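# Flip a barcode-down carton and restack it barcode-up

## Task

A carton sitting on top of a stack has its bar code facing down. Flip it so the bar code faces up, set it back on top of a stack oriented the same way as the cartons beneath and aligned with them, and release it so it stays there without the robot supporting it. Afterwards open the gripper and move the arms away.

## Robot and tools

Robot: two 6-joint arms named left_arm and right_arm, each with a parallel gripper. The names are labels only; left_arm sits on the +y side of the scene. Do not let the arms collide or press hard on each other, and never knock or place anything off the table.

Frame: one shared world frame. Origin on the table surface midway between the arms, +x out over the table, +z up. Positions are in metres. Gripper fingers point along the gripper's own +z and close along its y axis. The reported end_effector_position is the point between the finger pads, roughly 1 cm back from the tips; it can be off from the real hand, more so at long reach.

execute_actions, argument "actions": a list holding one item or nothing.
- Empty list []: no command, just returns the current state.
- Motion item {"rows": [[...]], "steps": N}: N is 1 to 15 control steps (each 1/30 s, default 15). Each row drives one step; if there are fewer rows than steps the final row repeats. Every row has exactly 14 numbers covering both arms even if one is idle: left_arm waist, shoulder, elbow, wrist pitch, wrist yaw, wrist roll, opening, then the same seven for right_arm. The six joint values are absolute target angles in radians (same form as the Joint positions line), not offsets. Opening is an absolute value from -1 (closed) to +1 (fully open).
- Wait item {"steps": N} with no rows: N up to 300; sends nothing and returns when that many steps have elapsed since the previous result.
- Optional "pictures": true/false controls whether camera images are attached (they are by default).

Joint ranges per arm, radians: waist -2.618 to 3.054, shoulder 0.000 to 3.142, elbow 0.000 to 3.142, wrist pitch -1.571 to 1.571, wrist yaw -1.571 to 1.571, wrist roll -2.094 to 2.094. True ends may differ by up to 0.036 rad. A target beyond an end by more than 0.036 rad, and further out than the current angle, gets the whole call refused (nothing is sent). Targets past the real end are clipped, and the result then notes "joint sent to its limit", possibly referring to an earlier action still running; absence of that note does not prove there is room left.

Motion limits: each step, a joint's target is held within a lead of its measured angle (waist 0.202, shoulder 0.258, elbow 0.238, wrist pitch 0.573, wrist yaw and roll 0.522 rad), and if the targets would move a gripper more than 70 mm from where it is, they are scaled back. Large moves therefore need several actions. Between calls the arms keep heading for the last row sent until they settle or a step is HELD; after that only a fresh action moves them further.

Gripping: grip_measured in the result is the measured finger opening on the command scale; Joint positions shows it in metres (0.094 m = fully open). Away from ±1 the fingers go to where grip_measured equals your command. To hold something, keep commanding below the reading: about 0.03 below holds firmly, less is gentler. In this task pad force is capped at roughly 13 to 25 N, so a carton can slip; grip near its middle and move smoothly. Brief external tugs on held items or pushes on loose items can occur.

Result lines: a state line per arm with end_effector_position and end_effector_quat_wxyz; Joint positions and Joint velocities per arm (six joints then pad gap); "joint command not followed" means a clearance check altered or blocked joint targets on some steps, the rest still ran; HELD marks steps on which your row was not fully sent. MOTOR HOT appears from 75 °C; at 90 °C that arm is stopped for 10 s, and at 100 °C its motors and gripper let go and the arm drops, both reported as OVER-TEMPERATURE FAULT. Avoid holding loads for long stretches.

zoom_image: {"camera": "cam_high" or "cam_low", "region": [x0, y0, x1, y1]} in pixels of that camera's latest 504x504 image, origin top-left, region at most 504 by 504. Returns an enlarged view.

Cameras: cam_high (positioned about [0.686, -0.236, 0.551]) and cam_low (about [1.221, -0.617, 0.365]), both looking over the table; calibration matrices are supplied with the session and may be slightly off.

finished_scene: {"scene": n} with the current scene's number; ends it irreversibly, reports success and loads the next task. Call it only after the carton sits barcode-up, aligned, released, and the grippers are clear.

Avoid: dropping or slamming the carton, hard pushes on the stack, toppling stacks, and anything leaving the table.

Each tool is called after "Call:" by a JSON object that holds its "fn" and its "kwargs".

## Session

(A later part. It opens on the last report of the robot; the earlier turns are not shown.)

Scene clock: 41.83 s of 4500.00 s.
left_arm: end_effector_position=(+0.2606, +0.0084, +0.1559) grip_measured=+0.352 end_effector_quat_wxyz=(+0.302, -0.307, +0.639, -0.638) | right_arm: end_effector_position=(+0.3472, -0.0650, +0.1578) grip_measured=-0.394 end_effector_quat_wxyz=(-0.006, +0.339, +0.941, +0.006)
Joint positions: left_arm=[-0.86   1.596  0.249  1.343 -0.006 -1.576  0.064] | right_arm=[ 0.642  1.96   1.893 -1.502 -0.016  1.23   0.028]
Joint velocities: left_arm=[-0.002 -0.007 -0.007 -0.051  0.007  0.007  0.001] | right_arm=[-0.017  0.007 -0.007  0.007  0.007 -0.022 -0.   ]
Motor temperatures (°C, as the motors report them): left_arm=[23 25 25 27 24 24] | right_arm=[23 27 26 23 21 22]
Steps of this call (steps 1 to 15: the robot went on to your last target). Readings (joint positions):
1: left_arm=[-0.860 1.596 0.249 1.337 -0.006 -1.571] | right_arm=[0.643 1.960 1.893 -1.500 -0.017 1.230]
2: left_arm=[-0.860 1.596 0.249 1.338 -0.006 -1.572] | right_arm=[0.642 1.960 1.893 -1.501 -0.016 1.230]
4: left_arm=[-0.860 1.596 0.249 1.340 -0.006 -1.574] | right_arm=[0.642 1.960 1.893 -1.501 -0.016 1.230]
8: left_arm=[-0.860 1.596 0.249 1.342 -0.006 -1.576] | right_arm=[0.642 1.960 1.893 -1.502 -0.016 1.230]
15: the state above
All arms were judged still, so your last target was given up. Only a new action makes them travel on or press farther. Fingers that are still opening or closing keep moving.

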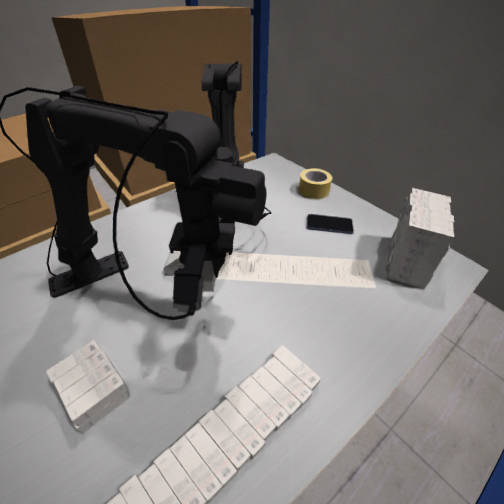

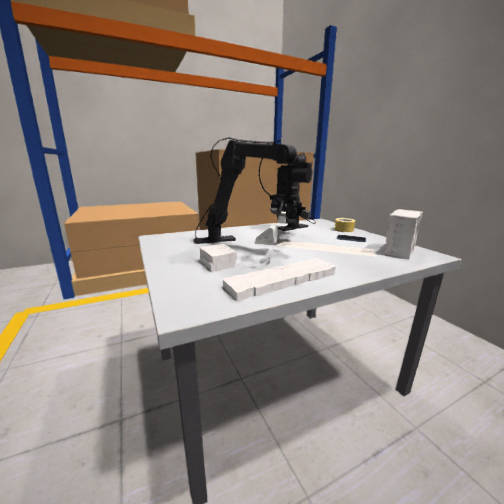

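Call:
{"fn": "execute_actions", "kwargs": {"actions": [{"rows":[[-0.875,1.615,0.268,1.35,0,-1.58,0.3,0.64,1.955,1.905,-1.505,0,1.23,-0.44],[-0.875,1.63,0.287,1.345,0,-1.58,0.25,0.64,1.955,1.905,-1.505,0,1.23,-0.44],[-0.875,1.646,0.306,1.34,0,-1.58,0.2,0.64,1.955,1.905,-1.505,0,1.23,-0.44],[-0.875,1.662,0.325,1.336,0,-1.58,0.15,0.64,1.955,1.905,-1.505,0,1.23,-0.44],[-0.875,1.678,0.344,1.332,0,-1.58,0.15,0.64,1.955,1.905,-1.505,0,1.23,-0.44],[-0.875,1.694,0.363,1.329,0,-1.58,0.15,0.64,1.955,1.905,-1.505,0,1.23,-0.44],[-0.875,1.71,0.382,1.326,0,-1.58,0.15,0.64,1.955,1.905,-1.505,0,1.23,-0.44],[-0.875,1.726,0.401,1.322,0,-1.58,0.15,0.64,1.955,1.905,-1.505,0,1.23,-0.44],[-0.875,1.742,0.42,1.318,0,-1.58,0.15,0.64,1.955,1.905,-1.505,0,1.23,-0.44],[-0.875,1.757,0.44,1.314,0,-1.58,0.15,0.64,1.955,1.905,-1.505,0,1.23,-0.44],[-0.875,1.772,0.46,1.31,0,-1.58,0.15,0.64,1.955,1.905,-1.505,0,1.23,-0.44],[-0.875,1.787,0.48,1.306,0,-1.58,0.15,0.64,1.955,1.905,-1.505,0,1.23,-0.44]],"steps":15}], "pictures": false}}

Call:
{"fn": "execute_actions", "kwargs": {"actions": [{"steps":12}]}}

Call:
{"fn": "zoom_image", "kwargs": {"camera": "cam_low", "region": [255, 185, 315, 245]}}

Scene clock: 45.37 s of 4500.00 s.
left_arm: end_effector_position=(+0.3014, -0.0251, +0.1570) grip_measured=+0.152 end_effector_quat_wxyz=(+0.303, -0.305, +0.635, -0.642) | right_arm: end_effector_position=(+0.3472, -0.0650, +0.1578) grip_measured=-0.394 end_effector_quat_wxyz=(-0.006, +0.339, +0.941, +0.006)
Joint positions: left_arm=[-0.86   1.774  0.455  1.327 -0.006 -1.577  0.054] | right_arm=[ 0.642  1.96   1.893 -1.502 -0.016  1.23   0.028]
Joint velocities: left_arm=[-0.002  0.071  0.095 -0.007 -0.066 -0.007  0.   ] | right_arm=[ 0.007 -0.007  0.012  0.022  0.022 -0.037 -0.001]
Motor temperatures (°C, as the motors report them): left_arm=[23 25 25 28 24 24] | right_arm=[23 28 26 23 21 22]
Steps of this call (steps 1 to 90: nothing new was sent; then 0.03 s passed at rest; steps 91 to 105: all 15 steps of this action). Readings (joint positions):
91: left_arm=[-0.860 1.596 0.249 1.343 -0.006 -1.577] | right_arm=[0.642 1.960 1.893 -1.502 -0.016 1.230]
92: left_arm=[-0.860 1.599 0.250 1.343 -0.006 -1.577] | right_arm=[0.642 1.960 1.893 -1.502 -0.016 1.230]
94: left_arm=[-0.860 1.619 0.266 1.343 -0.006 -1.577] | right_arm=[0.642 1.960 1.893 -1.502 -0.016 1.230]
98: left_arm=[-0.860 1.686 0.340 1.341 -0.006 -1.577] | right_arm=[0.642 1.960 1.893 -1.502 -0.016 1.230]
105: the state above

Scene clock: 45.77 s of 4500.00 s.
left_arm: end_effector_position=(+0.3017, -0.0254, +0.1559) grip_measured=+0.152 end_effector_quat_wxyz=(+0.303, -0.306, +0.636, -0.641) | right_arm: end_effector_position=(+0.3472, -0.0650, +0.1578) grip_measured=-0.394 end_effector_quat_wxyz=(-0.006, +0.339, +0.941, +0.006)
Joint positions: left_arm=[-0.86   1.775  0.457  1.322 -0.006 -1.577  0.054] | right_arm=[ 0.642  1.96   1.893 -1.502 -0.016  1.23   0.028]
Joint velocities: left_arm=[ 0.022  0.007 -0.012 -0.022 -0.022 -0.037 -0.   ] | right_arm=[-0.012 -0.007  0.017 -0.066  0.066  0.037 -0.   ]
Motor temperatures (°C, as the motors report them): left_arm=[23 25 25 28 24 24] | right_arm=[23 28 26 23 21 22]
Steps of this call (steps 1 to 12: the robot went on to your last target). Readings (joint positions):
1: left_arm=[-0.860 1.775 0.457 1.326 -0.006 -1.577] | right_arm=[0.642 1.960 1.893 -1.502 -0.016 1.230]
2: left_arm=[-0.860 1.775 0.457 1.325 -0.006 -1.577] | right_arm=[0.642 1.960 1.893 -1.502 -0.016 1.230]
4: left_arm=[-0.860 1.775 0.457 1.323 -0.006 -1.577] | right_arm=[0.642 1.960 1.893 -1.502 -0.016 1.230]
8: left_arm=[-0.860 1.775 0.457 1.322 -0.006 -1.577] | right_arm=[0.642 1.960 1.893 -1.502 -0.016 1.230]
12: the state above

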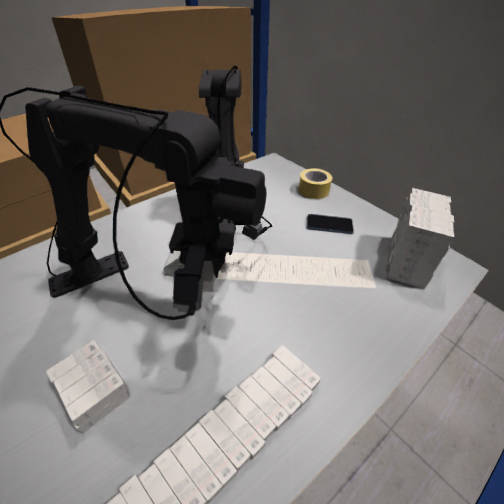

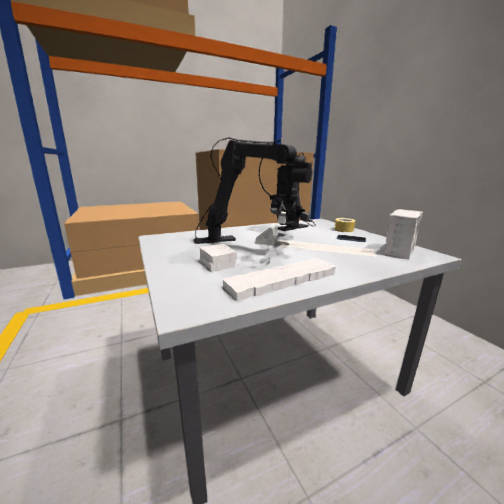

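Region (255, 185, 315, 245) of cam_low's 504x504 image, scaled by 8.400, with more detail than that image has.

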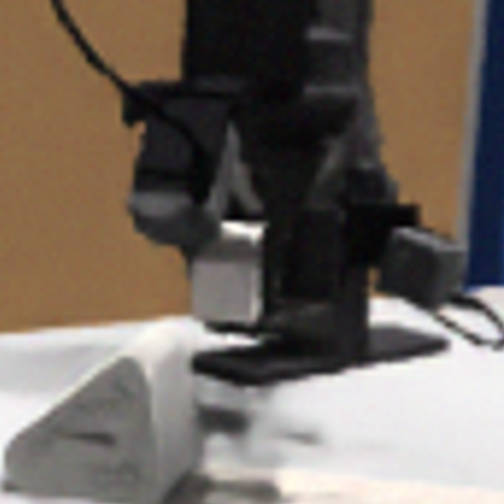

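Call:
{"fn": "execute_actions", "kwargs": {"actions": [{"rows":[[-0.88,1.795,0.49,1.303,0,-1.58,0.15,0.64,1.955,1.905,-1.505,0,1.23,-0.44],[-0.883,1.803,0.5,1.3,0,-1.58,0.15,0.64,1.955,1.905,-1.505,0,1.23,-0.44],[-0.885,1.811,0.51,1.296,0,-1.58,0.15,0.64,1.955,1.905,-1.505,0,1.23,-0.44],[-0.885,1.819,0.52,1.292,0,-1.58,0.15,0.64,1.955,1.905,-1.505,0,1.23,-0.44],[-0.885,1.827,0.53,1.288,0,-1.58,0.15,0.64,1.955,1.905,-1.505,0,1.23,-0.44],[-0.885,1.835,0.54,1.284,0,-1.58,0.15,0.64,1.955,1.905,-1.505,0,1.23,-0.44],[-0.885,1.841,0.55,1.28,0,-1.58,0.15,0.64,1.955,1.905,-1.505,0,1.23,-0.44],[-0.885,1.847,0.56,1.277,0,-1.58,0.15,0.64,1.955,1.905,-1.505,0,1.23,-0.44],[-0.885,1.847,0.56,1.277,0,-1.58,0.1,0.64,1.955,1.905,-1.505,0,1.23,-0.44],[-0.885,1.847,0.56,1.277,0,-1.58,0.05,0.64,1.955,1.905,-1.505,0,1.23,-0.44],[-0.885,1.847,0.56,1.277,0,-1.58,0.0,0.64,1.955,1.905,-1.505,0,1.23,-0.44],[-0.885,1.847,0.56,1.277,0,-1.58,-0.05,0.64,1.955,1.905,-1.505,0,1.23,-0.44],[-0.885,1.847,0.56,1.277,0,-1.58,-0.1,0.64,1.955,1.905,-1.505,0,1.23,-0.44]],"steps":15}], "pictures": false}}

Call:
{"fn": "execute_actions", "kwargs": {"actions": [{"steps":12}]}}

Call:
{"fn": "zoom_image", "kwargs": {"camera": "cam_low", "region": [255, 185, 315, 245]}}

Scene clock: 48.43 s of 4500.00 s.
left_arm: end_effector_position=(+0.3132, -0.0432, +0.1562) grip_measured=-0.096 end_effector_quat_wxyz=(+0.299, -0.300, +0.637, -0.644) | right_arm: end_effector_position=(+0.3478, -0.0659, +0.1578) grip_measured=-0.394 end_effector_quat_wxyz=(-0.004, +0.339, +0.941, +0.004)
Joint positions: left_arm=[-0.874  1.834  0.539  1.303 -0.006 -1.577  0.042] | right_arm=[ 0.642  1.96   1.893 -1.502 -0.011  1.23   0.028]
Joint velocities: left_arm=[ 0.002 -0.012 -0.002  0.007 -0.007 -0.007 -0.004] | right_arm=[-0.012 -0.012 -0.007 -0.11   0.037 -0.007  0.   ]
Motor temperatures (°C, as the motors report them): left_arm=[23 25 25 28 24 24] | right_arm=[23 28 27 23 21 22]
Steps of this call (steps 1 to 15: the robot went on to your last target; steps 16 to 65: nothing new was sent; steps 66 to 80: all 15 steps of this action). Readings (joint positions):
66: left_arm=[-0.860 1.775 0.457 1.321 -0.006 -1.577] | right_arm=[0.642 1.960 1.893 -1.502 -0.016 1.230]
67: left_arm=[-0.862 1.777 0.458 1.321 -0.006 -1.577] | right_arm=[0.642 1.960 1.893 -1.502 -0.016 1.230]
69: left_arm=[-0.868 1.790 0.473 1.319 -0.006 -1.577] | right_arm=[0.642 1.960 1.893 -1.502 -0.016 1.230]
73: left_arm=[-0.874 1.823 0.516 1.306 -0.006 -1.577] | right_arm=[0.642 1.960 1.893 -1.502 -0.016 1.230]
80: the state above

Scene clock: 48.83 s of 4500.00 s.
left_arm: end_effector_position=(+0.3132, -0.0432, +0.1562) grip_measured=-0.097 end_effector_quat_wxyz=(+0.299, -0.300, +0.637, -0.644) | right_arm: end_effector_position=(+0.3478, -0.0659, +0.1578) grip_measured=-0.394 end_effector_quat_wxyz=(-0.003, +0.339, +0.941, +0.004)
Joint positions: left_arm=[-0.874  1.834  0.539  1.303 -0.006 -1.577  0.042] | right_arm=[ 0.642  1.96   1.893 -1.502 -0.01   1.23   0.028]
Joint velocities: left_arm=[ 0.002 -0.007  0.012 -0.037 -0.022  0.007  0.001] | right_arm=[-0.012  0.027  0.007 -0.007 -0.022 -0.037 -0.002]
Motor temperatures (°C, as the motors report them): left_arm=[23 25 25 28 24 24] | right_arm=[23 28 27 23 21 22]
Steps of this call (steps 1 to 12: the robot went on to your last target). Readings (joint positions):
1: left_arm=[-0.874 1.834 0.539 1.303 -0.006 -1.577] | right_arm=[0.642 1.960 1.893 -1.502 -0.010 1.230]
2: left_arm=[-0.874 1.834 0.539 1.303 -0.006 -1.577] | right_arm=[0.642 1.960 1.893 -1.502 -0.010 1.230]
4: left_arm=[-0.874 1.834 0.539 1.303 -0.006 -1.577] | right_arm=[0.642 1.960 1.893 -1.502 -0.010 1.230]
8: left_arm=[-0.874 1.834 0.539 1.303 -0.006 -1.577] | right_arm=[0.642 1.960 1.893 -1.502 -0.010 1.230]
12: the state above

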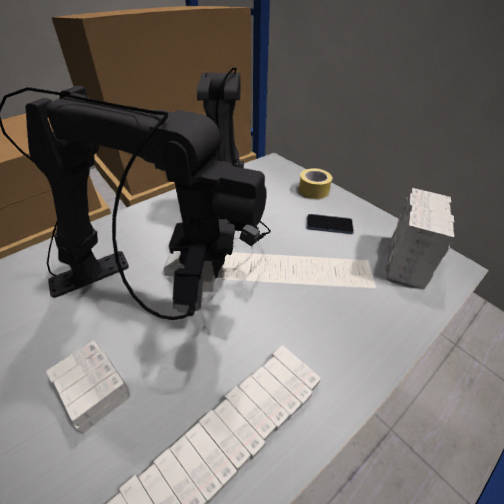

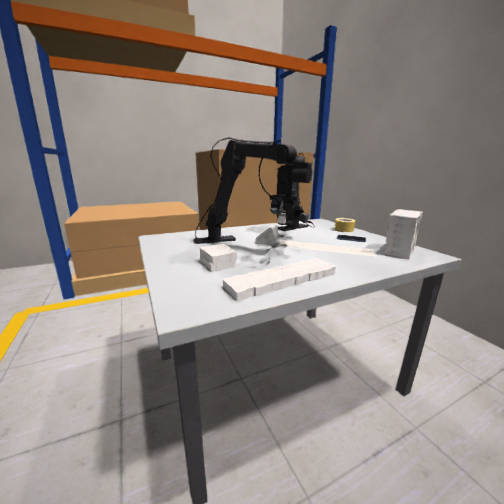

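Region (255, 185, 315, 245) of cam_low's 504x504 image, scaled by 8.400, with more detail than that image has.

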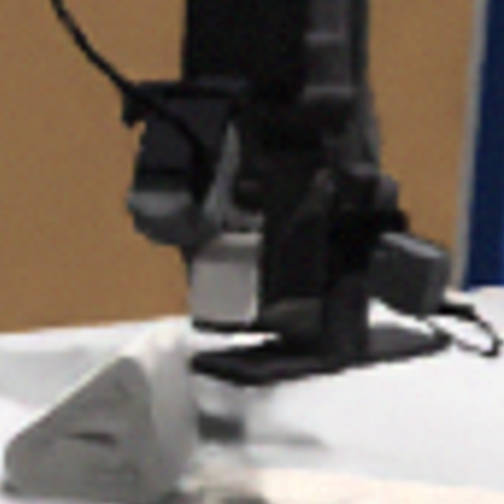

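Call:
{"fn": "execute_actions", "kwargs": {"actions": [{"rows":[[-0.87,1.84,0.55,1.31,0,-1.58,0,0.64,1.955,1.905,-1.505,0,1.23,-0.44],[-0.86,1.84,0.55,1.32,0,-1.58,0,0.64,1.955,1.905,-1.505,0,1.23,-0.44],[-0.85,1.84,0.55,1.33,0,-1.58,0,0.64,1.955,1.905,-1.505,0,1.23,-0.44]],"steps":15}]}}

Call:
{"fn": "zoom_image", "kwargs": {"camera": "cam_low", "region": [265, 195, 305, 235]}}

Call:
{"fn": "zoom_image", "kwargs": {"camera": "cam_high", "region": [160, 220, 260, 320]}}

Scene clock: 51.30 s of 4500.00 s.
left_arm: end_effector_position=(+0.3167, -0.0389, +0.1585) grip_measured=-0.002 end_effector_quat_wxyz=(+0.304, -0.303, +0.632, -0.645) | right_arm: end_effector_position=(+0.3478, -0.0659, +0.1578) grip_measured=-0.394 end_effector_quat_wxyz=(-0.003, +0.339, +0.941, +0.004)
Joint positions: left_arm=[-0.861  1.834  0.539  1.312 -0.006 -1.578  0.047] | right_arm=[ 0.642  1.96   1.893 -1.502 -0.01   1.23   0.028]
Joint velocities: left_arm=[ 0.007  0.007 -0.012  0.037 -0.022  0.037  0.001] | right_arm=[ 0.002  0.002  0.012  0.007 -0.007  0.007  0.   ]
Motor temperatures (°C, as the motors report them): left_arm=[23 26 25 28 24 24] | right_arm=[23 28 27 23 21 22]
Steps of this call (steps 1 to 15: the robot went on to your last target; steps 16 to 59: nothing new was sent; steps 60 to 74: all 15 steps of this action). Readings (joint positions):
60: left_arm=[-0.874 1.834 0.539 1.304 -0.006 -1.577] | right_arm=[0.642 1.960 1.893 -1.502 -0.010 1.230]
61: left_arm=[-0.874 1.834 0.539 1.304 -0.006 -1.578] | right_arm=[0.642 1.960 1.893 -1.502 -0.010 1.230]
63: left_arm=[-0.871 1.834 0.539 1.306 -0.006 -1.578] | right_arm=[0.642 1.960 1.893 -1.502 -0.010 1.230]
67: left_arm=[-0.862 1.834 0.539 1.310 -0.006 -1.578] | right_arm=[0.642 1.960 1.893 -1.502 -0.010 1.230]
74: the state above

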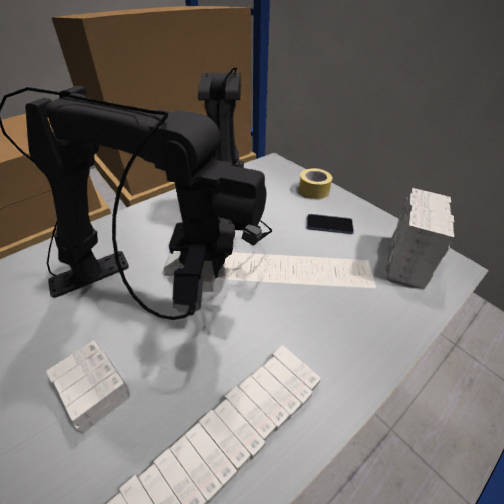

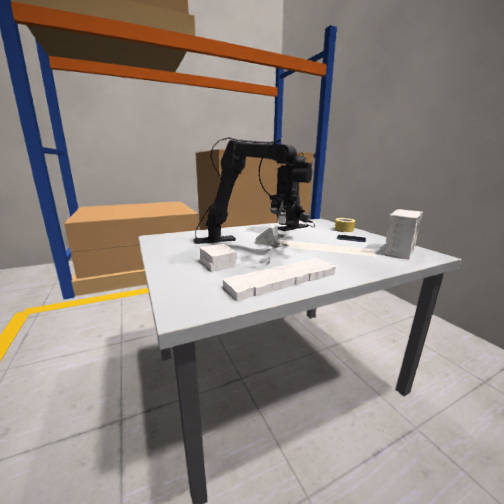

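Region (265, 195, 305, 235) of cam_low's 504x504 image, scaled by 12.600, with more detail than that image has.

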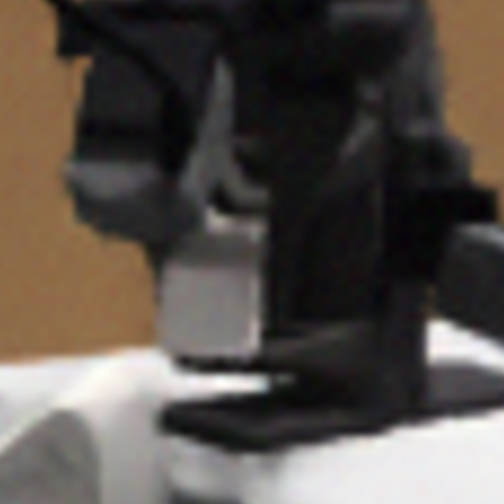

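Region (160, 220, 260, 320) of cam_high's 504x504 image, scaled by 5.040, with more detail than that image has.

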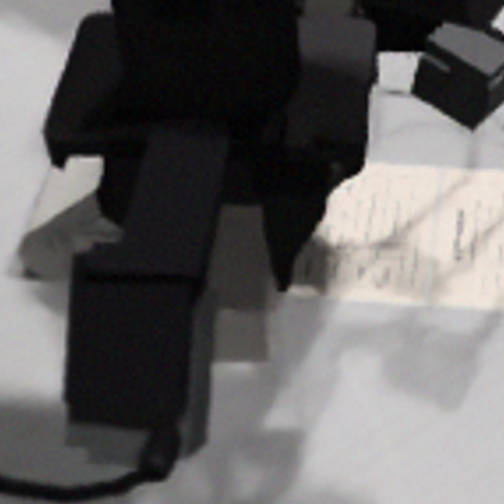

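Call:
{"fn": "execute_actions", "kwargs": {"actions": [{"rows":[[-0.855,1.84,0.55,1.31,0,-1.58,-0.04,0.64,1.955,1.905,-1.505,0,1.23,-0.44],[-0.855,1.84,0.55,1.31,0,-1.58,-0.08,0.64,1.955,1.905,-1.505,0,1.23,-0.44],[-0.855,1.84,0.55,1.31,0,-1.58,-0.12,0.64,1.955,1.905,-1.505,0,1.23,-0.44],[-0.855,1.84,0.55,1.31,0,-1.58,-0.16,0.64,1.955,1.905,-1.505,0,1.23,-0.44],[-0.855,1.84,0.55,1.31,0,-1.58,-0.2,0.64,1.955,1.905,-1.505,0,1.23,-0.44],[-0.855,1.84,0.55,1.31,0,-1.58,-0.23,0.64,1.955,1.905,-1.505,0,1.23,-0.44],[-0.855,1.84,0.55,1.31,0,-1.58,-0.26,0.64,1.955,1.905,-1.505,0,1.23,-0.44],[-0.855,1.84,0.55,1.31,0,-1.58,-0.29,0.64,1.955,1.905,-1.505,0,1.23,-0.44]],"steps":15}]}}

Call:
{"fn": "zoom_image", "kwargs": {"camera": "cam_low", "region": [265, 195, 305, 235]}}

Scene clock: 54.93 s of 4500.00 s.
left_arm: end_effector_position=(+0.3167, -0.0389, +0.1607) grip_measured=-0.287 end_effector_quat_wxyz=(+0.305, -0.302, +0.629, -0.648) | right_arm: end_effector_position=(+0.3478, -0.0659, +0.1578) grip_measured=-0.394 end_effector_quat_wxyz=(-0.003, +0.339, +0.941, +0.004)
Joint positions: left_arm=[-0.861  1.834  0.539  1.321 -0.006 -1.578  0.033] | right_arm=[ 0.642  1.96   1.893 -1.502 -0.01   1.23   0.028]
Joint velocities: left_arm=[-0.007  0.012 -0.037  0.007 -0.095  0.007 -0.001] | right_arm=[-0.002 -0.007  0.022  0.037 -0.051  0.007 -0.001]
Motor temperatures (°C, as the motors report them): left_arm=[23 26 25 28 24 24] | right_arm=[23 28 27 23 21 22]
Steps of this call (steps 1 to 15: the robot went on to your last target; steps 16 to 90: nothing new was sent; then 0.13 s passed at rest; steps 91 to 105: all 15 steps of this action). Readings (joint positions):
91: left_arm=[-0.861 1.834 0.539 1.313 -0.006 -1.578] | right_arm=[0.642 1.960 1.893 -1.502 -0.010 1.230]
92: left_arm=[-0.861 1.834 0.539 1.313 -0.006 -1.578] | right_arm=[0.642 1.960 1.893 -1.502 -0.010 1.230]
94: left_arm=[-0.861 1.834 0.539 1.313 -0.006 -1.578] | right_arm=[0.642 1.960 1.893 -1.502 -0.010 1.230]
98: left_arm=[-0.861 1.834 0.539 1.318 -0.006 -1.578] | right_arm=[0.642 1.960 1.893 -1.502 -0.010 1.230]
105: the state above

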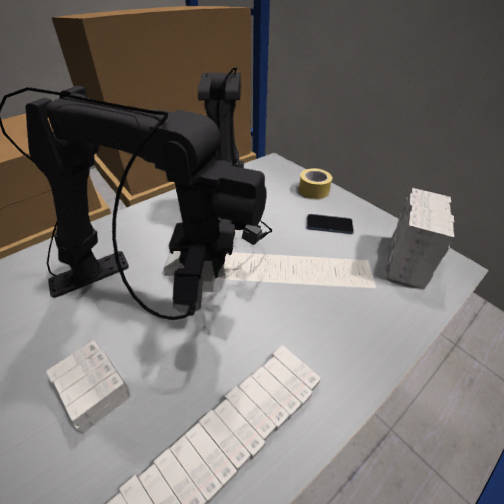

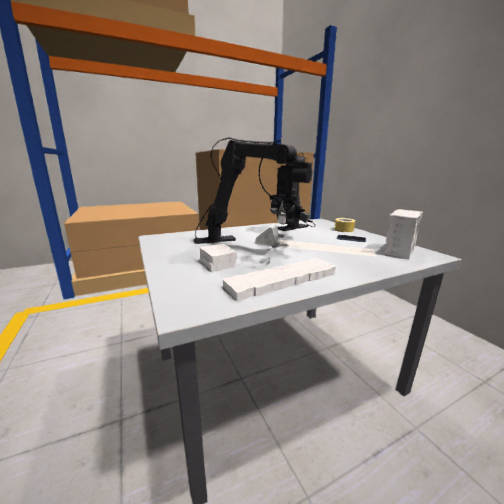

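Region (265, 195, 305, 235) of cam_low's 504x504 image, scaled by 12.600, with more detail than that image has.

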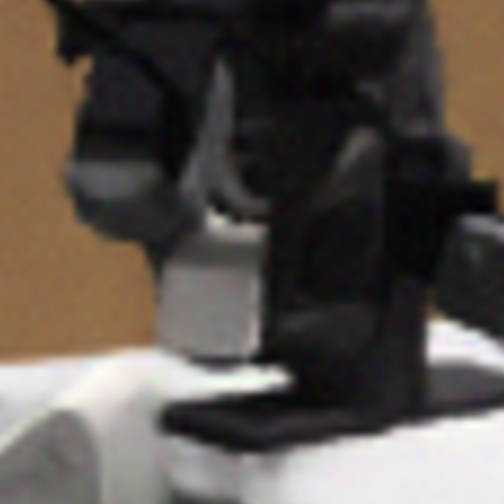

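Call:
{"fn": "execute_actions", "kwargs": {"actions": [{"rows":[[-0.855,1.825,0.55,1.315,0,-1.58,-0.2,0.64,1.955,1.905,-1.505,0,1.23,-0.44],[-0.855,1.82,0.55,1.307,0,-1.58,-0.2,0.64,1.955,1.905,-1.505,0,1.23,-0.44],[-0.855,1.815,0.55,1.3,0,-1.58,-0.2,0.64,1.955,1.905,-1.505,0,1.23,-0.44],[-0.855,1.81,0.55,1.292,0,-1.58,-0.2,0.64,1.955,1.905,-1.505,0,1.23,-0.44],[-0.855,1.805,0.55,1.285,0,-1.58,-0.2,0.64,1.955,1.905,-1.505,0,1.23,-0.44],[-0.855,1.8,0.55,1.278,0,-1.58,-0.2,0.64,1.955,1.905,-1.505,0,1.23,-0.44],[-0.855,1.795,0.55,1.271,0,-1.58,-0.2,0.64,1.955,1.905,-1.505,0,1.23,-0.44],[-0.855,1.79,0.55,1.264,0,-1.58,-0.2,0.64,1.955,1.905,-1.505,0,1.23,-0.44],[-0.855,1.785,0.55,1.257,0,-1.58,-0.2,0.64,1.955,1.905,-1.505,0,1.23,-0.44],[-0.855,1.782,0.55,1.255,0,-1.58,-0.2,0.64,1.955,1.905,-1.505,0,1.23,-0.44]],"steps":15}], "pictures": false}}

Call:
{"fn": "execute_actions", "kwargs": {"actions": [{"rows":[[-0.855,1.782,0.55,1.255,0,-1.58,-0.2,0.64,1.955,1.905,-1.505,0,1.23,-0.44],[-0.855,1.782,0.55,1.255,0,-1.58,-0.2,0.64,1.955,1.905,-1.505,0,1.23,-0.44],[-0.855,1.782,0.55,1.255,0,-1.58,-0.2,0.64,1.955,1.905,-1.505,0,1.23,-0.44],[-0.855,1.782,0.55,1.26,0,-1.58,-0.23,0.64,1.955,1.905,-1.505,0,1.23,-0.44],[-0.855,1.782,0.55,1.26,0,-1.58,-0.26,0.64,1.955,1.905,-1.505,0,1.23,-0.44],[-0.855,1.782,0.55,1.26,0,-1.58,-0.29,0.64,1.955,1.905,-1.505,0,1.23,-0.44],[-0.855,1.782,0.55,1.26,0,-1.58,-0.32,0.64,1.955,1.905,-1.505,0,1.23,-0.44],[-0.855,1.782,0.55,1.26,0,-1.58,-0.35,0.64,1.955,1.905,-1.505,0,1.23,-0.44],[-0.855,1.782,0.55,1.26,0,-1.58,-0.38,0.64,1.955,1.905,-1.505,0,1.23,-0.44],[-0.855,1.782,0.55,1.26,0,-1.58,-0.41,0.64,1.955,1.905,-1.505,0,1.23,-0.44],[-0.855,1.782,0.55,1.26,0,-1.58,-0.44,0.64,1.955,1.905,-1.505,0,1.23,-0.44],[-0.855,1.782,0.55,1.26,0,-1.58,-0.47,0.64,1.955,1.905,-1.505,0,1.23,-0.44],[-0.855,1.782,0.55,1.26,0,-1.58,-0.5,0.64,1.955,1.905,-1.505,0,1.23,-0.44]],"steps":15}]}}

Call:
{"fn": "zoom_image", "kwargs": {"camera": "cam_low", "region": [265, 195, 305, 235]}}

Scene clock: 58.93 s of 4500.00 s.
left_arm: end_effector_position=(+0.3160, -0.0383, +0.1624) grip_measured=-0.202 end_effector_quat_wxyz=(+0.303, -0.304, +0.634, -0.644) | right_arm: end_effector_position=(+0.3478, -0.0659, +0.1578) grip_measured=-0.394 end_effector_quat_wxyz=(-0.003, +0.339, +0.941, +0.004)
Joint positions: left_arm=[-0.861  1.807  0.539  1.281 -0.006 -1.578  0.037] | right_arm=[ 0.642  1.96   1.893 -1.502 -0.01   1.23   0.028]
Joint velocities: left_arm=[-0.007 -0.017 -0.007 -0.051  0.022 -0.022 -0.   ] | right_arm=[-0.017 -0.002  0.012  0.051 -0.051  0.051 -0.   ]
Motor temperatures (°C, as the motors report them): left_arm=[23 27 24 28 24 24] | right_arm=[23 29 27 23 21 22]
Steps of this call (steps 1 to 15: the robot went on to your last target; steps 16 to 90: nothing new was sent; then 0.50 s passed at rest; steps 91 to 105: all 15 steps of this action). Readings (joint positions):
91: left_arm=[-0.861 1.834 0.539 1.321 -0.006 -1.578] | right_arm=[0.642 1.960 1.893 -1.502 -0.010 1.230]
92: left_arm=[-0.861 1.834 0.539 1.321 -0.006 -1.578] | right_arm=[0.642 1.960 1.893 -1.502 -0.010 1.230]
94: left_arm=[-0.861 1.834 0.539 1.318 -0.006 -1.578] | right_arm=[0.642 1.960 1.893 -1.502 -0.010 1.230]
98: left_arm=[-0.861 1.826 0.539 1.305 -0.006 -1.578] | right_arm=[0.642 1.960 1.893 -1.502 -0.010 1.230]
105: the state above

Scene clock: 59.43 s of 4500.00 s.
left_arm: end_effector_position=(+0.3159, -0.0383, +0.1627) grip_measured=-0.391 end_effector_quat_wxyz=(+0.303, -0.303, +0.633, -0.644) | right_arm: end_effector_position=(+0.3478, -0.0659, +0.1578) grip_measured=-0.394 end_effector_quat_wxyz=(-0.003, +0.339, +0.941, +0.004)
Joint positions: left_arm=[-0.861  1.807  0.539  1.282 -0.006 -1.578  0.029] | right_arm=[ 0.642  1.96   1.893 -1.502 -0.01   1.23   0.028]
Joint velocities: left_arm=[-0.007 -0.002  0.002 -0.007  0.037 -0.066 -0.   ] | right_arm=[-0.032 -0.007 -0.002  0.022 -0.051 -0.007 -0.001]
Motor temperatures (°C, as the motors report them): left_arm=[23 27 24 28 24 24] | right_arm=[23 29 27 23 21 22]
Steps of this call (steps 1 to 15: all 15 steps of this action). Readings (joint positions):
1: left_arm=[-0.861 1.807 0.539 1.279 -0.006 -1.578] | right_arm=[0.642 1.960 1.893 -1.502 -0.010 1.230]
2: left_arm=[-0.861 1.807 0.539 1.277 -0.006 -1.578] | right_arm=[0.642 1.960 1.893 -1.502 -0.010 1.230]
4: left_arm=[-0.861 1.807 0.539 1.275 -0.006 -1.578] | right_arm=[0.642 1.960 1.893 -1.502 -0.010 1.230]
8: left_arm=[-0.861 1.807 0.539 1.276 -0.006 -1.578] | right_arm=[0.642 1.960 1.893 -1.502 -0.010 1.230]
15: the state above

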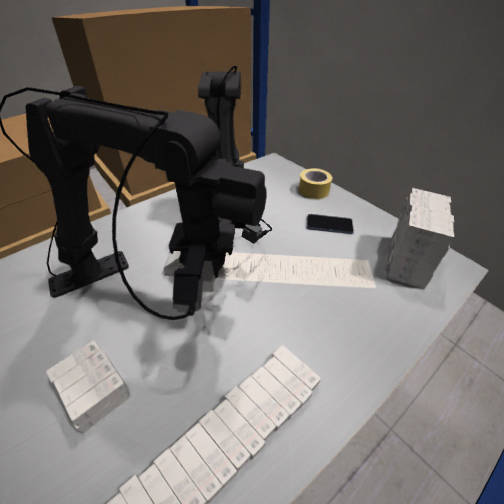

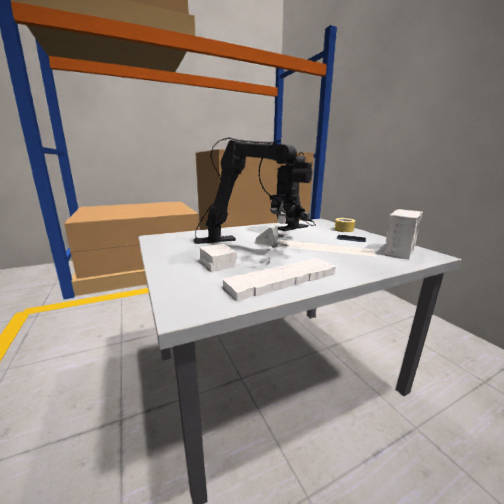

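Region (265, 195, 305, 235) of cam_low's 504x504 image, scaled by 12.600, with more detail than that image has.

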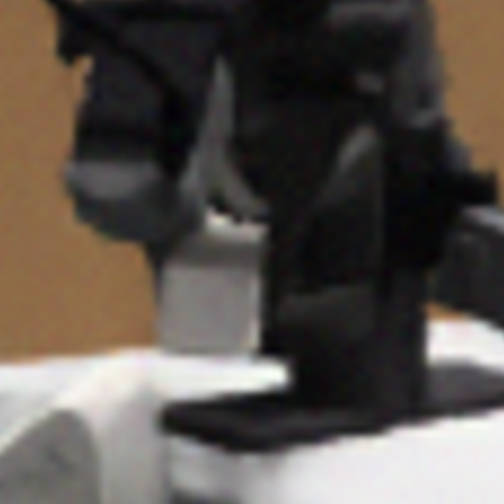

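Call:
{"fn": "execute_actions", "kwargs": {"actions": [{"rows":[[-0.858,1.795,0.55,1.28,0,-1.58,-0.44,0.64,1.955,1.905,-1.505,0,1.23,-0.38],[-0.858,1.795,0.55,1.28,0,-1.58,-0.44,0.64,1.955,1.905,-1.505,0,1.23,-0.3],[-0.858,1.795,0.55,1.28,0,-1.58,-0.44,0.64,1.955,1.905,-1.505,0,1.23,-0.2],[-0.858,1.795,0.55,1.28,0,-1.58,-0.44,0.64,1.955,1.905,-1.505,0,1.23,-0.05],[-0.858,1.795,0.55,1.28,0,-1.58,-0.44,0.64,1.955,1.905,-1.505,0,1.23,0.1],[-0.858,1.795,0.55,1.28,0,-1.58,-0.44,0.64,1.955,1.905,-1.505,0,1.23,0.25],[-0.858,1.795,0.55,1.28,0,-1.58,-0.44,0.64,1.955,1.905,-1.505,0,1.23,0.4],[-0.858,1.795,0.55,1.28,0,-1.58,-0.44,0.64,1.955,1.905,-1.505,0,1.23,0.55],[-0.858,1.795,0.55,1.28,0,-1.58,-0.44,0.64,1.955,1.905,-1.505,0,1.23,0.7],[-0.858,1.795,0.55,1.28,0,-1.58,-0.44,0.64,1.955,1.905,-1.505,0,1.23,0.85],[-0.858,1.795,0.55,1.28,0,-1.58,-0.44,0.64,1.955,1.905,-1.505,0,1.23,1]],"steps":15}], "pictures": false}}

Call:
{"fn": "execute_actions", "kwargs": {"actions": [{"rows":[[-0.858,1.795,0.55,1.28,0,-1.58,-0.44,0.625,1.955,1.905,-1.505,0,1.23,1],[-0.858,1.795,0.55,1.28,0,-1.58,-0.44,0.605,1.955,1.905,-1.505,0,1.23,1],[-0.858,1.795,0.55,1.28,0,-1.58,-0.44,0.58,1.955,1.905,-1.505,0,1.23,1],[-0.858,1.795,0.55,1.28,0,-1.58,-0.44,0.55,1.955,1.905,-1.505,0,1.23,1],[-0.858,1.795,0.55,1.28,0,-1.58,-0.44,0.52,1.955,1.905,-1.505,0,1.23,1],[-0.858,1.795,0.55,1.28,0,-1.58,-0.44,0.49,1.955,1.905,-1.505,0,1.23,1],[-0.858,1.795,0.55,1.28,0,-1.58,-0.44,0.46,1.955,1.905,-1.505,0,1.23,1],[-0.858,1.795,0.55,1.28,0,-1.58,-0.44,0.43,1.955,1.905,-1.505,0,1.23,1],[-0.858,1.795,0.55,1.28,0,-1.58,-0.44,0.4,1.955,1.905,-1.505,0,1.23,1],[-0.858,1.795,0.55,1.28,0,-1.58,-0.44,0.37,1.955,1.905,-1.505,0,1.23,1],[-0.858,1.795,0.55,1.28,0,-1.58,-0.44,0.34,1.955,1.905,-1.505,0,1.23,1],[-0.858,1.795,0.55,1.28,0,-1.58,-0.44,0.31,1.955,1.905,-1.505,0,1.23,1],[-0.858,1.795,0.55,1.28,0,-1.58,-0.44,0.285,1.955,1.905,-1.505,0,1.23,1],[-0.858,1.795,0.55,1.28,0,-1.58,-0.44,0.265,1.955,1.905,-1.505,0,1.23,1],[-0.858,1.795,0.55,1.28,0,-1.58,-0.44,0.25,1.955,1.905,-1.505,0,1.23,1]],"steps":15}]}}

Scene clock: 63.23 s of 4500.00 s.
left_arm: end_effector_position=(+0.3159, -0.0383, +0.1626) grip_measured=-0.391 end_effector_quat_wxyz=(+0.303, -0.304, +0.633, -0.644) | right_arm: end_effector_position=(+0.3478, -0.0659, +0.1578) grip_measured=+1.000 end_effector_quat_wxyz=(-0.003, +0.339, +0.941, +0.004)
Joint positions: left_arm=[-0.861  1.807  0.539  1.281 -0.006 -1.578  0.029] | right_arm=[ 0.642  1.96   1.893 -1.502 -0.01   1.23   0.094]
Joint velocities: left_arm=[-0.012  0.002 -0.002  0.022 -0.022 -0.051  0.001] | right_arm=[-0.007  0.007  0.002  0.022  0.066  0.007  0.   ]
Motor temperatures (°C, as the motors report them): left_arm=[23 28 24 28 24 24] | right_arm=[23 29 27 23 21 22]
Steps of this call (steps 1 to 15: the robot went on to your last target; steps 16 to 90: nothing new was sent; then 0.30 s passed at rest; steps 91 to 105: all 15 steps of this action). Readings (joint positions):
91: left_arm=[-0.861 1.807 0.539 1.282 -0.006 -1.578] | right_arm=[0.642 1.960 1.893 -1.502 -0.010 1.230]
92: left_arm=[-0.861 1.807 0.539 1.283 -0.006 -1.578] | right_arm=[0.642 1.960 1.893 -1.502 -0.010 1.230]
94: left_arm=[-0.861 1.807 0.539 1.281 -0.006 -1.578] | right_arm=[0.642 1.960 1.893 -1.502 -0.010 1.230]
98: left_arm=[-0.861 1.807 0.539 1.281 -0.006 -1.578] | right_arm=[0.642 1.960 1.893 -1.502 -0.010 1.230]
105: the state above

Scene clock: 63.73 s of 4500.00 s.
left_arm: end_effector_position=(+0.3159, -0.0383, +0.1626) grip_measured=-0.391 end_effector_quat_wxyz=(+0.303, -0.304, +0.633, -0.644) | right_arm: end_effector_position=(+0.3951, -0.1891, +0.1578) grip_measured=+1.000 end_effector_quat_wxyz=(-0.004, +0.503, +0.864, +0.006)
Joint positions: left_arm=[-0.861  1.807  0.539  1.281 -0.006 -1.578  0.029] | right_arm=[ 0.28   1.96   1.893 -1.502 -0.015  1.23   0.094]
Joint velocities: left_arm=[-0.002 -0.002 -0.012 -0.066  0.037  0.022 -0.001] | right_arm=[-0.691 -0.017  0.032 -0.007  0.095 -0.051  0.   ]
Motor temperatures (°C, as the motors report them): left_arm=[23 28 24 28 24 24] | right_arm=[23 29 27 23 21 22]
Steps of this call (steps 1 to 15: all 15 steps of this action). Readings (joint positions):
1: left_arm=[-0.861 1.807 0.539 1.281 -0.006 -1.578] | right_arm=[0.641 1.960 1.893 -1.502 -0.010 1.230]
2: left_arm=[-0.861 1.807 0.539 1.281 -0.006 -1.578] | right_arm=[0.639 1.960 1.893 -1.502 -0.011 1.230]
4: left_arm=[-0.861 1.807 0.539 1.281 -0.006 -1.578] | right_arm=[0.621 1.960 1.893 -1.502 -0.015 1.230]
8: left_arm=[-0.861 1.807 0.539 1.281 -0.006 -1.578] | right_arm=[0.513 1.960 1.893 -1.502 -0.019 1.230]
15: the state above

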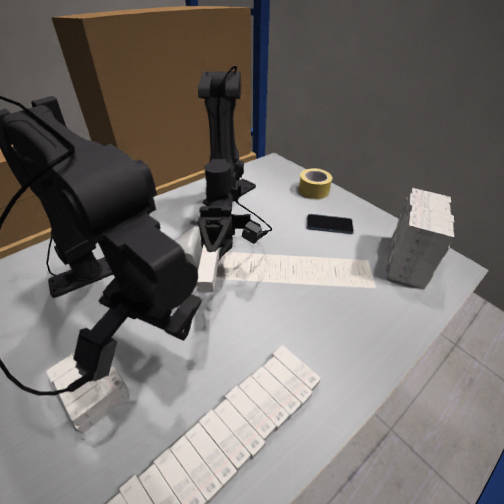

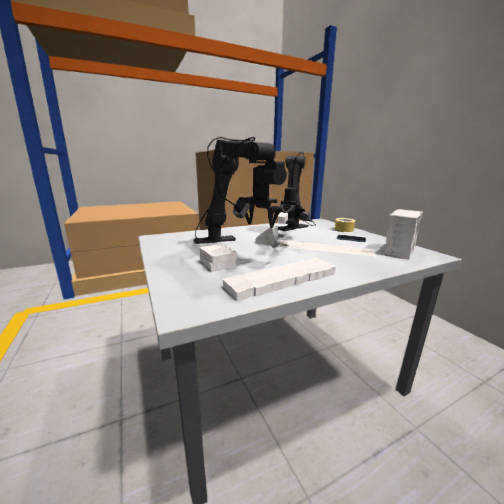

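Roll to measured +1.563.

Call:
{"fn": "execute_actions", "kwargs": {"actions": [{"rows":[[-0.858,1.795,0.55,1.28,0,-1.53,-0.44,0.25,1.955,1.905,-1.505,0,1.23,1],[-0.858,1.795,0.55,1.28,0,-1.45,-0.44,0.25,1.955,1.905,-1.505,0,1.23,1],[-0.858,1.795,0.55,1.28,0,-1.35,-0.44,0.25,1.955,1.905,-1.505,0,1.23,1],[-0.858,1.795,0.55,1.28,0,-1.24,-0.44,0.25,1.955,1.905,-1.505,0,1.23,1],[-0.858,1.795,0.55,1.28,0,-1.13,-0.44,0.25,1.955,1.905,-1.505,0,1.23,1],[-0.858,1.795,0.55,1.28,0,-1.02,-0.44,0.25,1.955,1.905,-1.505,0,1.23,1],[-0.858,1.795,0.55,1.28,0,-0.91,-0.44,0.25,1.955,1.905,-1.505,0,1.23,1],[-0.858,1.795,0.55,1.28,0,-0.8,-0.44,0.25,1.955,1.905,-1.505,0,1.23,1],[-0.858,1.795,0.55,1.28,0,-0.69,-0.44,0.25,1.955,1.905,-1.505,0,1.23,1],[-0.858,1.795,0.55,1.28,0,-0.58,-0.44,0.25,1.955,1.905,-1.505,0,1.23,1],[-0.858,1.795,0.55,1.28,0,-0.47,-0.44,0.25,1.955,1.905,-1.505,0,1.23,1],[-0.858,1.795,0.55,1.28,0,-0.36,-0.44,0.25,1.955,1.905,-1.505,0,1.23,1],[-0.858,1.795,0.55,1.28,0,-0.25,-0.44,0.25,1.955,1.905,-1.505,0,1.23,1],[-0.858,1.795,0.55,1.28,0,-0.14,-0.44,0.25,1.955,1.905,-1.505,0,1.23,1],[-0.858,1.795,0.55,1.28,0,-0.03,-0.44,0.25,1.955,1.905,-1.505,0,1.23,1]],"steps":15}], "pictures": false}}

Call:
{"fn": "execute_actions", "kwargs": {"actions": [{"rows":[[-0.858,1.795,0.55,1.28,0,0.08,-0.44,0.25,1.955,1.905,-1.505,0,1.23,1],[-0.858,1.795,0.55,1.28,0,0.19,-0.44,0.25,1.955,1.905,-1.505,0,1.23,1],[-0.858,1.795,0.55,1.28,0,0.3,-0.44,0.25,1.955,1.905,-1.505,0,1.23,1],[-0.858,1.795,0.55,1.28,0,0.41,-0.44,0.25,1.955,1.905,-1.505,0,1.23,1],[-0.858,1.795,0.55,1.28,0,0.52,-0.44,0.25,1.955,1.905,-1.505,0,1.23,1],[-0.858,1.795,0.55,1.28,0,0.63,-0.44,0.25,1.955,1.905,-1.505,0,1.23,1],[-0.858,1.795,0.55,1.28,0,0.74,-0.44,0.25,1.955,1.905,-1.505,0,1.23,1],[-0.858,1.795,0.55,1.28,0,0.85,-0.44,0.25,1.955,1.905,-1.505,0,1.23,1],[-0.858,1.795,0.55,1.28,0,0.96,-0.44,0.25,1.955,1.905,-1.505,0,1.23,1],[-0.858,1.795,0.55,1.28,0,1.07,-0.44,0.25,1.955,1.905,-1.505,0,1.23,1],[-0.858,1.795,0.55,1.28,0,1.18,-0.44,0.25,1.955,1.905,-1.505,0,1.23,1],[-0.858,1.795,0.55,1.28,0,1.29,-0.44,0.25,1.955,1.905,-1.505,0,1.23,1],[-0.858,1.795,0.55,1.28,0,1.4,-0.44,0.25,1.955,1.905,-1.505,0,1.23,1],[-0.858,1.795,0.55,1.28,0,1.5,-0.44,0.25,1.955,1.905,-1.505,0,1.23,1],[-0.858,1.795,0.55,1.28,0,1.57,-0.44,0.25,1.955,1.905,-1.505,0,1.23,1]],"steps":15}], "pictures": false}}

Call:
{"fn": "execute_actions", "kwargs": {"actions": [{"steps":20}]}}

Call:
{"fn": "zoom_image", "kwargs": {"camera": "cam_high", "region": [150, 180, 280, 310]}}

Scene clock: 67.63 s of 4500.00 s.
left_arm: end_effector_position=(+0.3159, -0.0383, +0.1626) grip_measured=-0.391 end_effector_quat_wxyz=(+0.586, +0.057, +0.700, -0.403) | right_arm: end_effector_position=(+0.3977, -0.2044, +0.1578) grip_measured=+1.000 end_effector_quat_wxyz=(-0.002, +0.519, +0.854, +0.004)
Joint positions: left_arm=[-0.861  1.807  0.539  1.281 -0.006 -0.521  0.029] | right_arm=[ 0.241  1.96   1.893 -1.502 -0.009  1.23   0.094]
Joint velocities: left_arm=[ 0.007  0.007  0.007 -0.022  0.037  2.821 -0.001] | right_arm=[ 0.012  0.012 -0.017 -0.037 -0.007 -0.007  0.   ]
Motor temperatures (°C, as the motors report them): left_arm=[23 28 24 29 24 24] | right_arm=[23 29 27 23 21 22]
Steps of this call (steps 1 to 30: the robot went on to your last target; steps 31 to 90: nothing new was sent; then 0.40 s passed at rest; steps 91 to 105: all 15 steps of this action). Readings (joint positions):
91: left_arm=[-0.861 1.807 0.539 1.281 -0.006 -1.573] | right_arm=[0.241 1.960 1.893 -1.502 -0.009 1.230]
92: left_arm=[-0.861 1.807 0.539 1.281 -0.006 -1.557] | right_arm=[0.241 1.960 1.893 -1.502 -0.009 1.230]
94: left_arm=[-0.861 1.807 0.539 1.281 -0.006 -1.478] | right_arm=[0.241 1.960 1.893 -1.502 -0.009 1.230]
98: left_arm=[-0.861 1.807 0.539 1.281 -0.006 -1.185] | right_arm=[0.241 1.960 1.893 -1.502 -0.009 1.230]
105: the state above

Scene clock: 68.13 s of 4500.00 s.
left_arm: end_effector_position=(+0.3159, -0.0383, +0.1626) grip_measured=-0.391 end_effector_quat_wxyz=(+0.706, +0.508, +0.485, +0.089) | right_arm: end_effector_position=(+0.3977, -0.2044, +0.1578) grip_measured=+1.000 end_effector_quat_wxyz=(-0.002, +0.519, +0.854, +0.004)
Joint positions: left_arm=[-0.861  1.807  0.539  1.281 -0.006  0.934  0.029] | right_arm=[ 0.241  1.96   1.893 -1.502 -0.009  1.23   0.094]
Joint velocities: left_arm=[-0.007  0.002  0.032  0.022  0.051  2.806  0.   ] | right_arm=[-0.017 -0.007 -0.012 -0.022  0.022 -0.007  0.   ]
Motor temperatures (°C, as the motors report them): left_arm=[23 28 24 29 24 24] | right_arm=[23 29 27 23 21 22]
Steps of this call (steps 1 to 15: all 15 steps of this action). Readings (joint positions):
1: left_arm=[-0.861 1.807 0.539 1.281 -0.006 -0.425] | right_arm=[0.241 1.960 1.893 -1.502 -0.009 1.230]
2: left_arm=[-0.861 1.807 0.539 1.281 -0.006 -0.329] | right_arm=[0.241 1.960 1.893 -1.502 -0.009 1.230]
4: left_arm=[-0.861 1.807 0.539 1.281 -0.006 -0.135] | right_arm=[0.241 1.960 1.893 -1.502 -0.009 1.230]
8: left_arm=[-0.861 1.807 0.539 1.281 -0.006 0.252] | right_arm=[0.241 1.960 1.893 -1.502 -0.009 1.230]
15: the state above

Scene clock: 68.80 s of 4500.00 s.
left_arm: end_effector_position=(+0.3159, -0.0383, +0.1626) grip_measured=-0.391 end_effector_quat_wxyz=(+0.645, +0.633, +0.305, +0.302) | right_arm: end_effector_position=(+0.3977, -0.2044, +0.1578) grip_measured=+1.000 end_effector_quat_wxyz=(-0.002, +0.519, +0.854, +0.004)
Joint positions: left_arm=[-0.861  1.807  0.539  1.281 -0.006  1.559  0.029] | right_arm=[ 0.241  1.96   1.893 -1.502 -0.009  1.23   0.094]
Joint velocities: left_arm=[-0.007 -0.007  0.002  0.007 -0.051  0.051 -0.   ] | right_arm=[ 0.012  0.017 -0.017  0.022 -0.007  0.051  0.   ]
Motor temperatures (°C, as the motors report them): left_arm=[23 28 24 29 24 24] | right_arm=[23 29 27 23 21 22]
Steps of this call (steps 1 to 20: the robot went on to your last target). Readings (joint positions):
1: left_arm=[-0.861 1.807 0.539 1.281 -0.006 1.032] | right_arm=[0.241 1.960 1.893 -1.502 -0.009 1.230]
2: left_arm=[-0.861 1.807 0.539 1.281 -0.006 1.130] | right_arm=[0.241 1.960 1.893 -1.502 -0.009 1.230]
4: left_arm=[-0.861 1.807 0.539 1.281 -0.006 1.287] | right_arm=[0.241 1.960 1.893 -1.502 -0.009 1.230]
8: left_arm=[-0.861 1.807 0.539 1.281 -0.006 1.453] | right_arm=[0.241 1.960 1.893 -1.502 -0.009 1.230]
20: the state above

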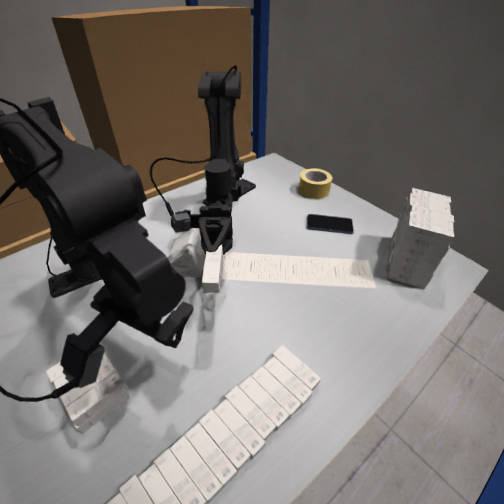

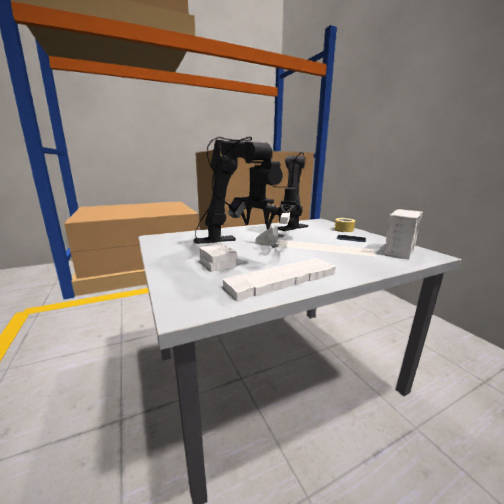

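Region (150, 180, 280, 310) of cam_high's 504x504 image, scaled by 3.877, with more detail than that image has.

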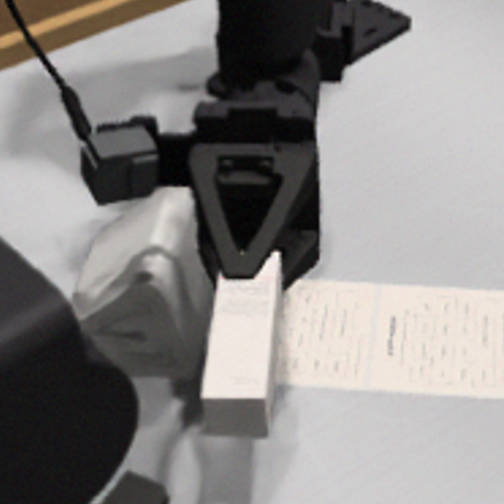

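Call:
{"fn": "execute_actions", "kwargs": {"actions": [{"rows":[[-0.865,1.795,0.55,1.28,0,1.57,-0.44,0.265,1.955,1.905,-1.505,0,1.22,1],[-0.872,1.795,0.55,1.28,0,1.57,-0.44,0.285,1.955,1.905,-1.505,0,1.21,1],[-0.879,1.795,0.55,1.28,0,1.57,-0.44,0.31,1.955,1.905,-1.505,0,1.2,1],[-0.886,1.795,0.55,1.28,0,1.57,-0.44,0.34,1.955,1.905,-1.505,0,1.19,1],[-0.892,1.795,0.55,1.28,0,1.57,-0.44,0.37,1.955,1.905,-1.505,0,1.18,1],[-0.892,1.795,0.55,1.28,0,1.57,-0.44,0.4,1.955,1.905,-1.505,0,1.175,1],[-0.892,1.795,0.55,1.28,0,1.57,-0.44,0.43,1.955,1.905,-1.505,0,1.175,1],[-0.892,1.795,0.55,1.28,0,1.57,-0.44,0.46,1.955,1.905,-1.505,0,1.175,1],[-0.892,1.795,0.55,1.28,0,1.57,-0.44,0.49,1.955,1.905,-1.505,0,1.175,1],[-0.892,1.795,0.55,1.28,0,1.57,-0.44,0.52,1.955,1.905,-1.505,0,1.175,1],[-0.892,1.795,0.55,1.28,0,1.57,-0.44,0.55,1.955,1.905,-1.505,0,1.175,1],[-0.892,1.795,0.55,1.28,0,1.57,-0.44,0.575,1.955,1.905,-1.505,0,1.175,1],[-0.892,1.795,0.55,1.28,0,1.57,-0.44,0.6,1.955,1.905,-1.505,0,1.175,1],[-0.892,1.795,0.55,1.28,0,1.57,-0.44,0.62,1.955,1.905,-1.505,0,1.175,1],[-0.892,1.795,0.55,1.28,0,1.57,-0.44,0.633,1.955,1.905,-1.505,0,1.175,1]],"steps":15}], "pictures": false}}

Call:
{"fn": "execute_actions", "kwargs": {"actions": [{"rows":[[-0.892,1.795,0.55,1.28,0,1.57,-0.44,0.635,1.955,1.905,-1.505,0,1.175,1],[-0.892,1.795,0.55,1.28,0,1.57,-0.44,0.635,1.955,1.905,-1.505,0,1.175,1],[-0.892,1.795,0.55,1.28,0,1.57,-0.44,0.635,1.955,1.905,-1.505,0,1.175,1],[-0.892,1.795,0.55,1.28,0,1.57,-0.44,0.635,1.955,1.905,-1.505,0,1.175,0.85],[-0.892,1.795,0.55,1.28,0,1.57,-0.44,0.635,1.955,1.905,-1.505,0,1.175,0.7],[-0.892,1.795,0.55,1.28,0,1.57,-0.44,0.635,1.955,1.905,-1.505,0,1.175,0.55],[-0.892,1.795,0.55,1.28,0,1.57,-0.44,0.635,1.955,1.905,-1.505,0,1.175,0.4],[-0.892,1.795,0.55,1.28,0,1.57,-0.44,0.635,1.955,1.905,-1.505,0,1.175,0.25],[-0.892,1.795,0.55,1.28,0,1.57,-0.44,0.635,1.955,1.905,-1.505,0,1.175,0.1],[-0.892,1.795,0.55,1.28,0,1.57,-0.44,0.635,1.955,1.905,-1.505,0,1.175,0.0],[-0.892,1.795,0.55,1.28,0,1.57,-0.44,0.635,1.955,1.905,-1.505,0,1.175,-0.1]],"steps":15}]}}

Call:
{"fn": "zoom_image", "kwargs": {"camera": "cam_low", "region": [260, 190, 310, 240]}}

Call:
{"fn": "zoom_image", "kwargs": {"camera": "cam_high", "region": [160, 220, 260, 320]}}

Scene clock: 73.27 s of 4500.00 s.
left_arm: end_effector_position=(+0.3100, -0.0454, +0.1626) grip_measured=-0.391 end_effector_quat_wxyz=(+0.647, +0.637, +0.296, +0.298) | right_arm: end_effector_position=(+0.3544, -0.0772, +0.1578) grip_measured=+1.000 end_effector_quat_wxyz=(-0.004, +0.336, +0.942, +0.004)
Joint positions: left_arm=[-0.882  1.807  0.539  1.281 -0.006  1.567  0.029] | right_arm=[ 0.606  1.96   1.893 -1.502 -0.012  1.188  0.094]
Joint velocities: left_arm=[-0.007 -0.012  0.012 -0.051 -0.007 -0.022 -0.001] | right_arm=[ 0.632 -0.007 -0.002 -0.051 -0.11  -0.095  0.   ]
Motor temperatures (°C, as the motors report them): left_arm=[23 29 24 29 24 24] | right_arm=[23 29 27 23 21 22]
Steps of this call (steps 1 to 30: the robot went on to your last target; steps 31 to 90: nothing new was sent; then 0.97 s passed at rest; steps 91 to 105: all 15 steps of this action). Readings (joint positions):
91: left_arm=[-0.861 1.807 0.539 1.281 -0.006 1.567] | right_arm=[0.242 1.960 1.893 -1.502 -0.009 1.230]
92: left_arm=[-0.861 1.807 0.539 1.281 -0.006 1.567] | right_arm=[0.245 1.960 1.893 -1.502 -0.009 1.230]
94: left_arm=[-0.862 1.807 0.539 1.281 -0.006 1.567] | right_arm=[0.266 1.960 1.893 -1.502 -0.007 1.223]
98: left_arm=[-0.878 1.807 0.539 1.281 -0.006 1.567] | right_arm=[0.379 1.960 1.893 -1.502 -0.006 1.203]
105: the state above

Scene clock: 73.77 s of 4500.00 s.
left_arm: end_effector_position=(+0.3100, -0.0454, +0.1626) grip_measured=-0.391 end_effector_quat_wxyz=(+0.647, +0.637, +0.296, +0.298) | right_arm: end_effector_position=(+0.3466, -0.0639, +0.1578) grip_measured=-0.098 end_effector_quat_wxyz=(-0.006, +0.316, +0.949, +0.007)
Joint positions: left_arm=[-0.882  1.807  0.539  1.281 -0.006  1.567  0.029] | right_arm=[ 0.644  1.96   1.893 -1.502 -0.018  1.185  0.042]
Joint velocities: left_arm=[ 0.007 -0.002 -0.012 -0.007  0.037 -0.022 -0.   ] | right_arm=[-0.012 -0.017 -0.007  0.095 -0.022  0.007 -0.   ]
Motor temperatures (°C, as the motors report them): left_arm=[23 29 24 29 24 24] | right_arm=[23 29 27 23 21 22]
Steps of this call (steps 1 to 15: all 15 steps of this action). Readings (joint positions):
1: left_arm=[-0.882 1.807 0.539 1.281 -0.006 1.567] | right_arm=[0.625 1.960 1.893 -1.502 -0.014 1.187]
2: left_arm=[-0.882 1.807 0.539 1.281 -0.006 1.567] | right_arm=[0.639 1.960 1.893 -1.502 -0.016 1.187]
4: left_arm=[-0.882 1.807 0.539 1.281 -0.006 1.567] | right_arm=[0.648 1.960 1.893 -1.502 -0.018 1.185]
8: left_arm=[-0.882 1.807 0.539 1.281 -0.006 1.567] | right_arm=[0.644 1.960 1.893 -1.502 -0.018 1.185]
15: the state above

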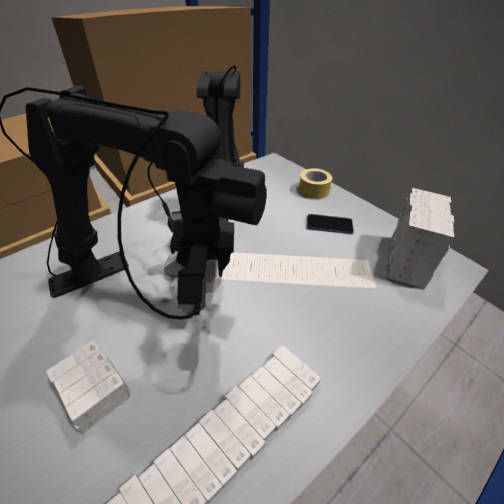

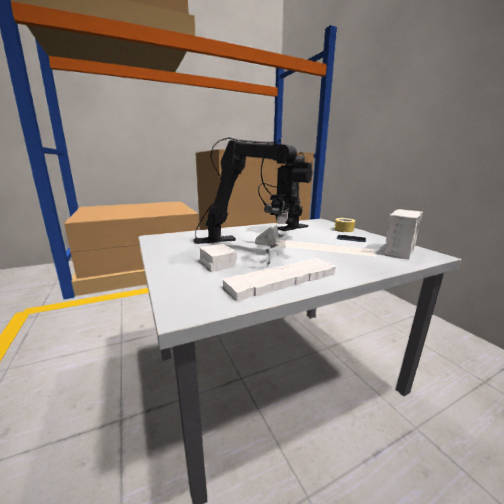

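Region (260, 190, 310, 240) of cam_low's 504x504 image, scaled by 10.080, with more detail than that image has.

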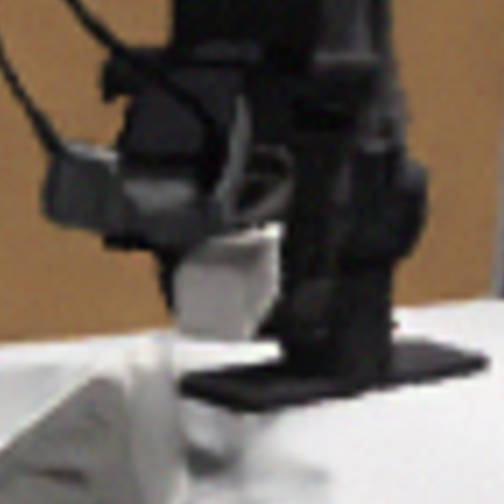

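Region (160, 220, 260, 320) of cam_high's 504x504 image, scaled by 5.040, with more detail than that image has.

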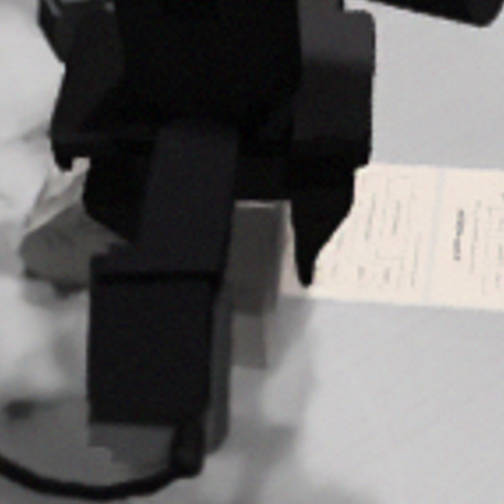

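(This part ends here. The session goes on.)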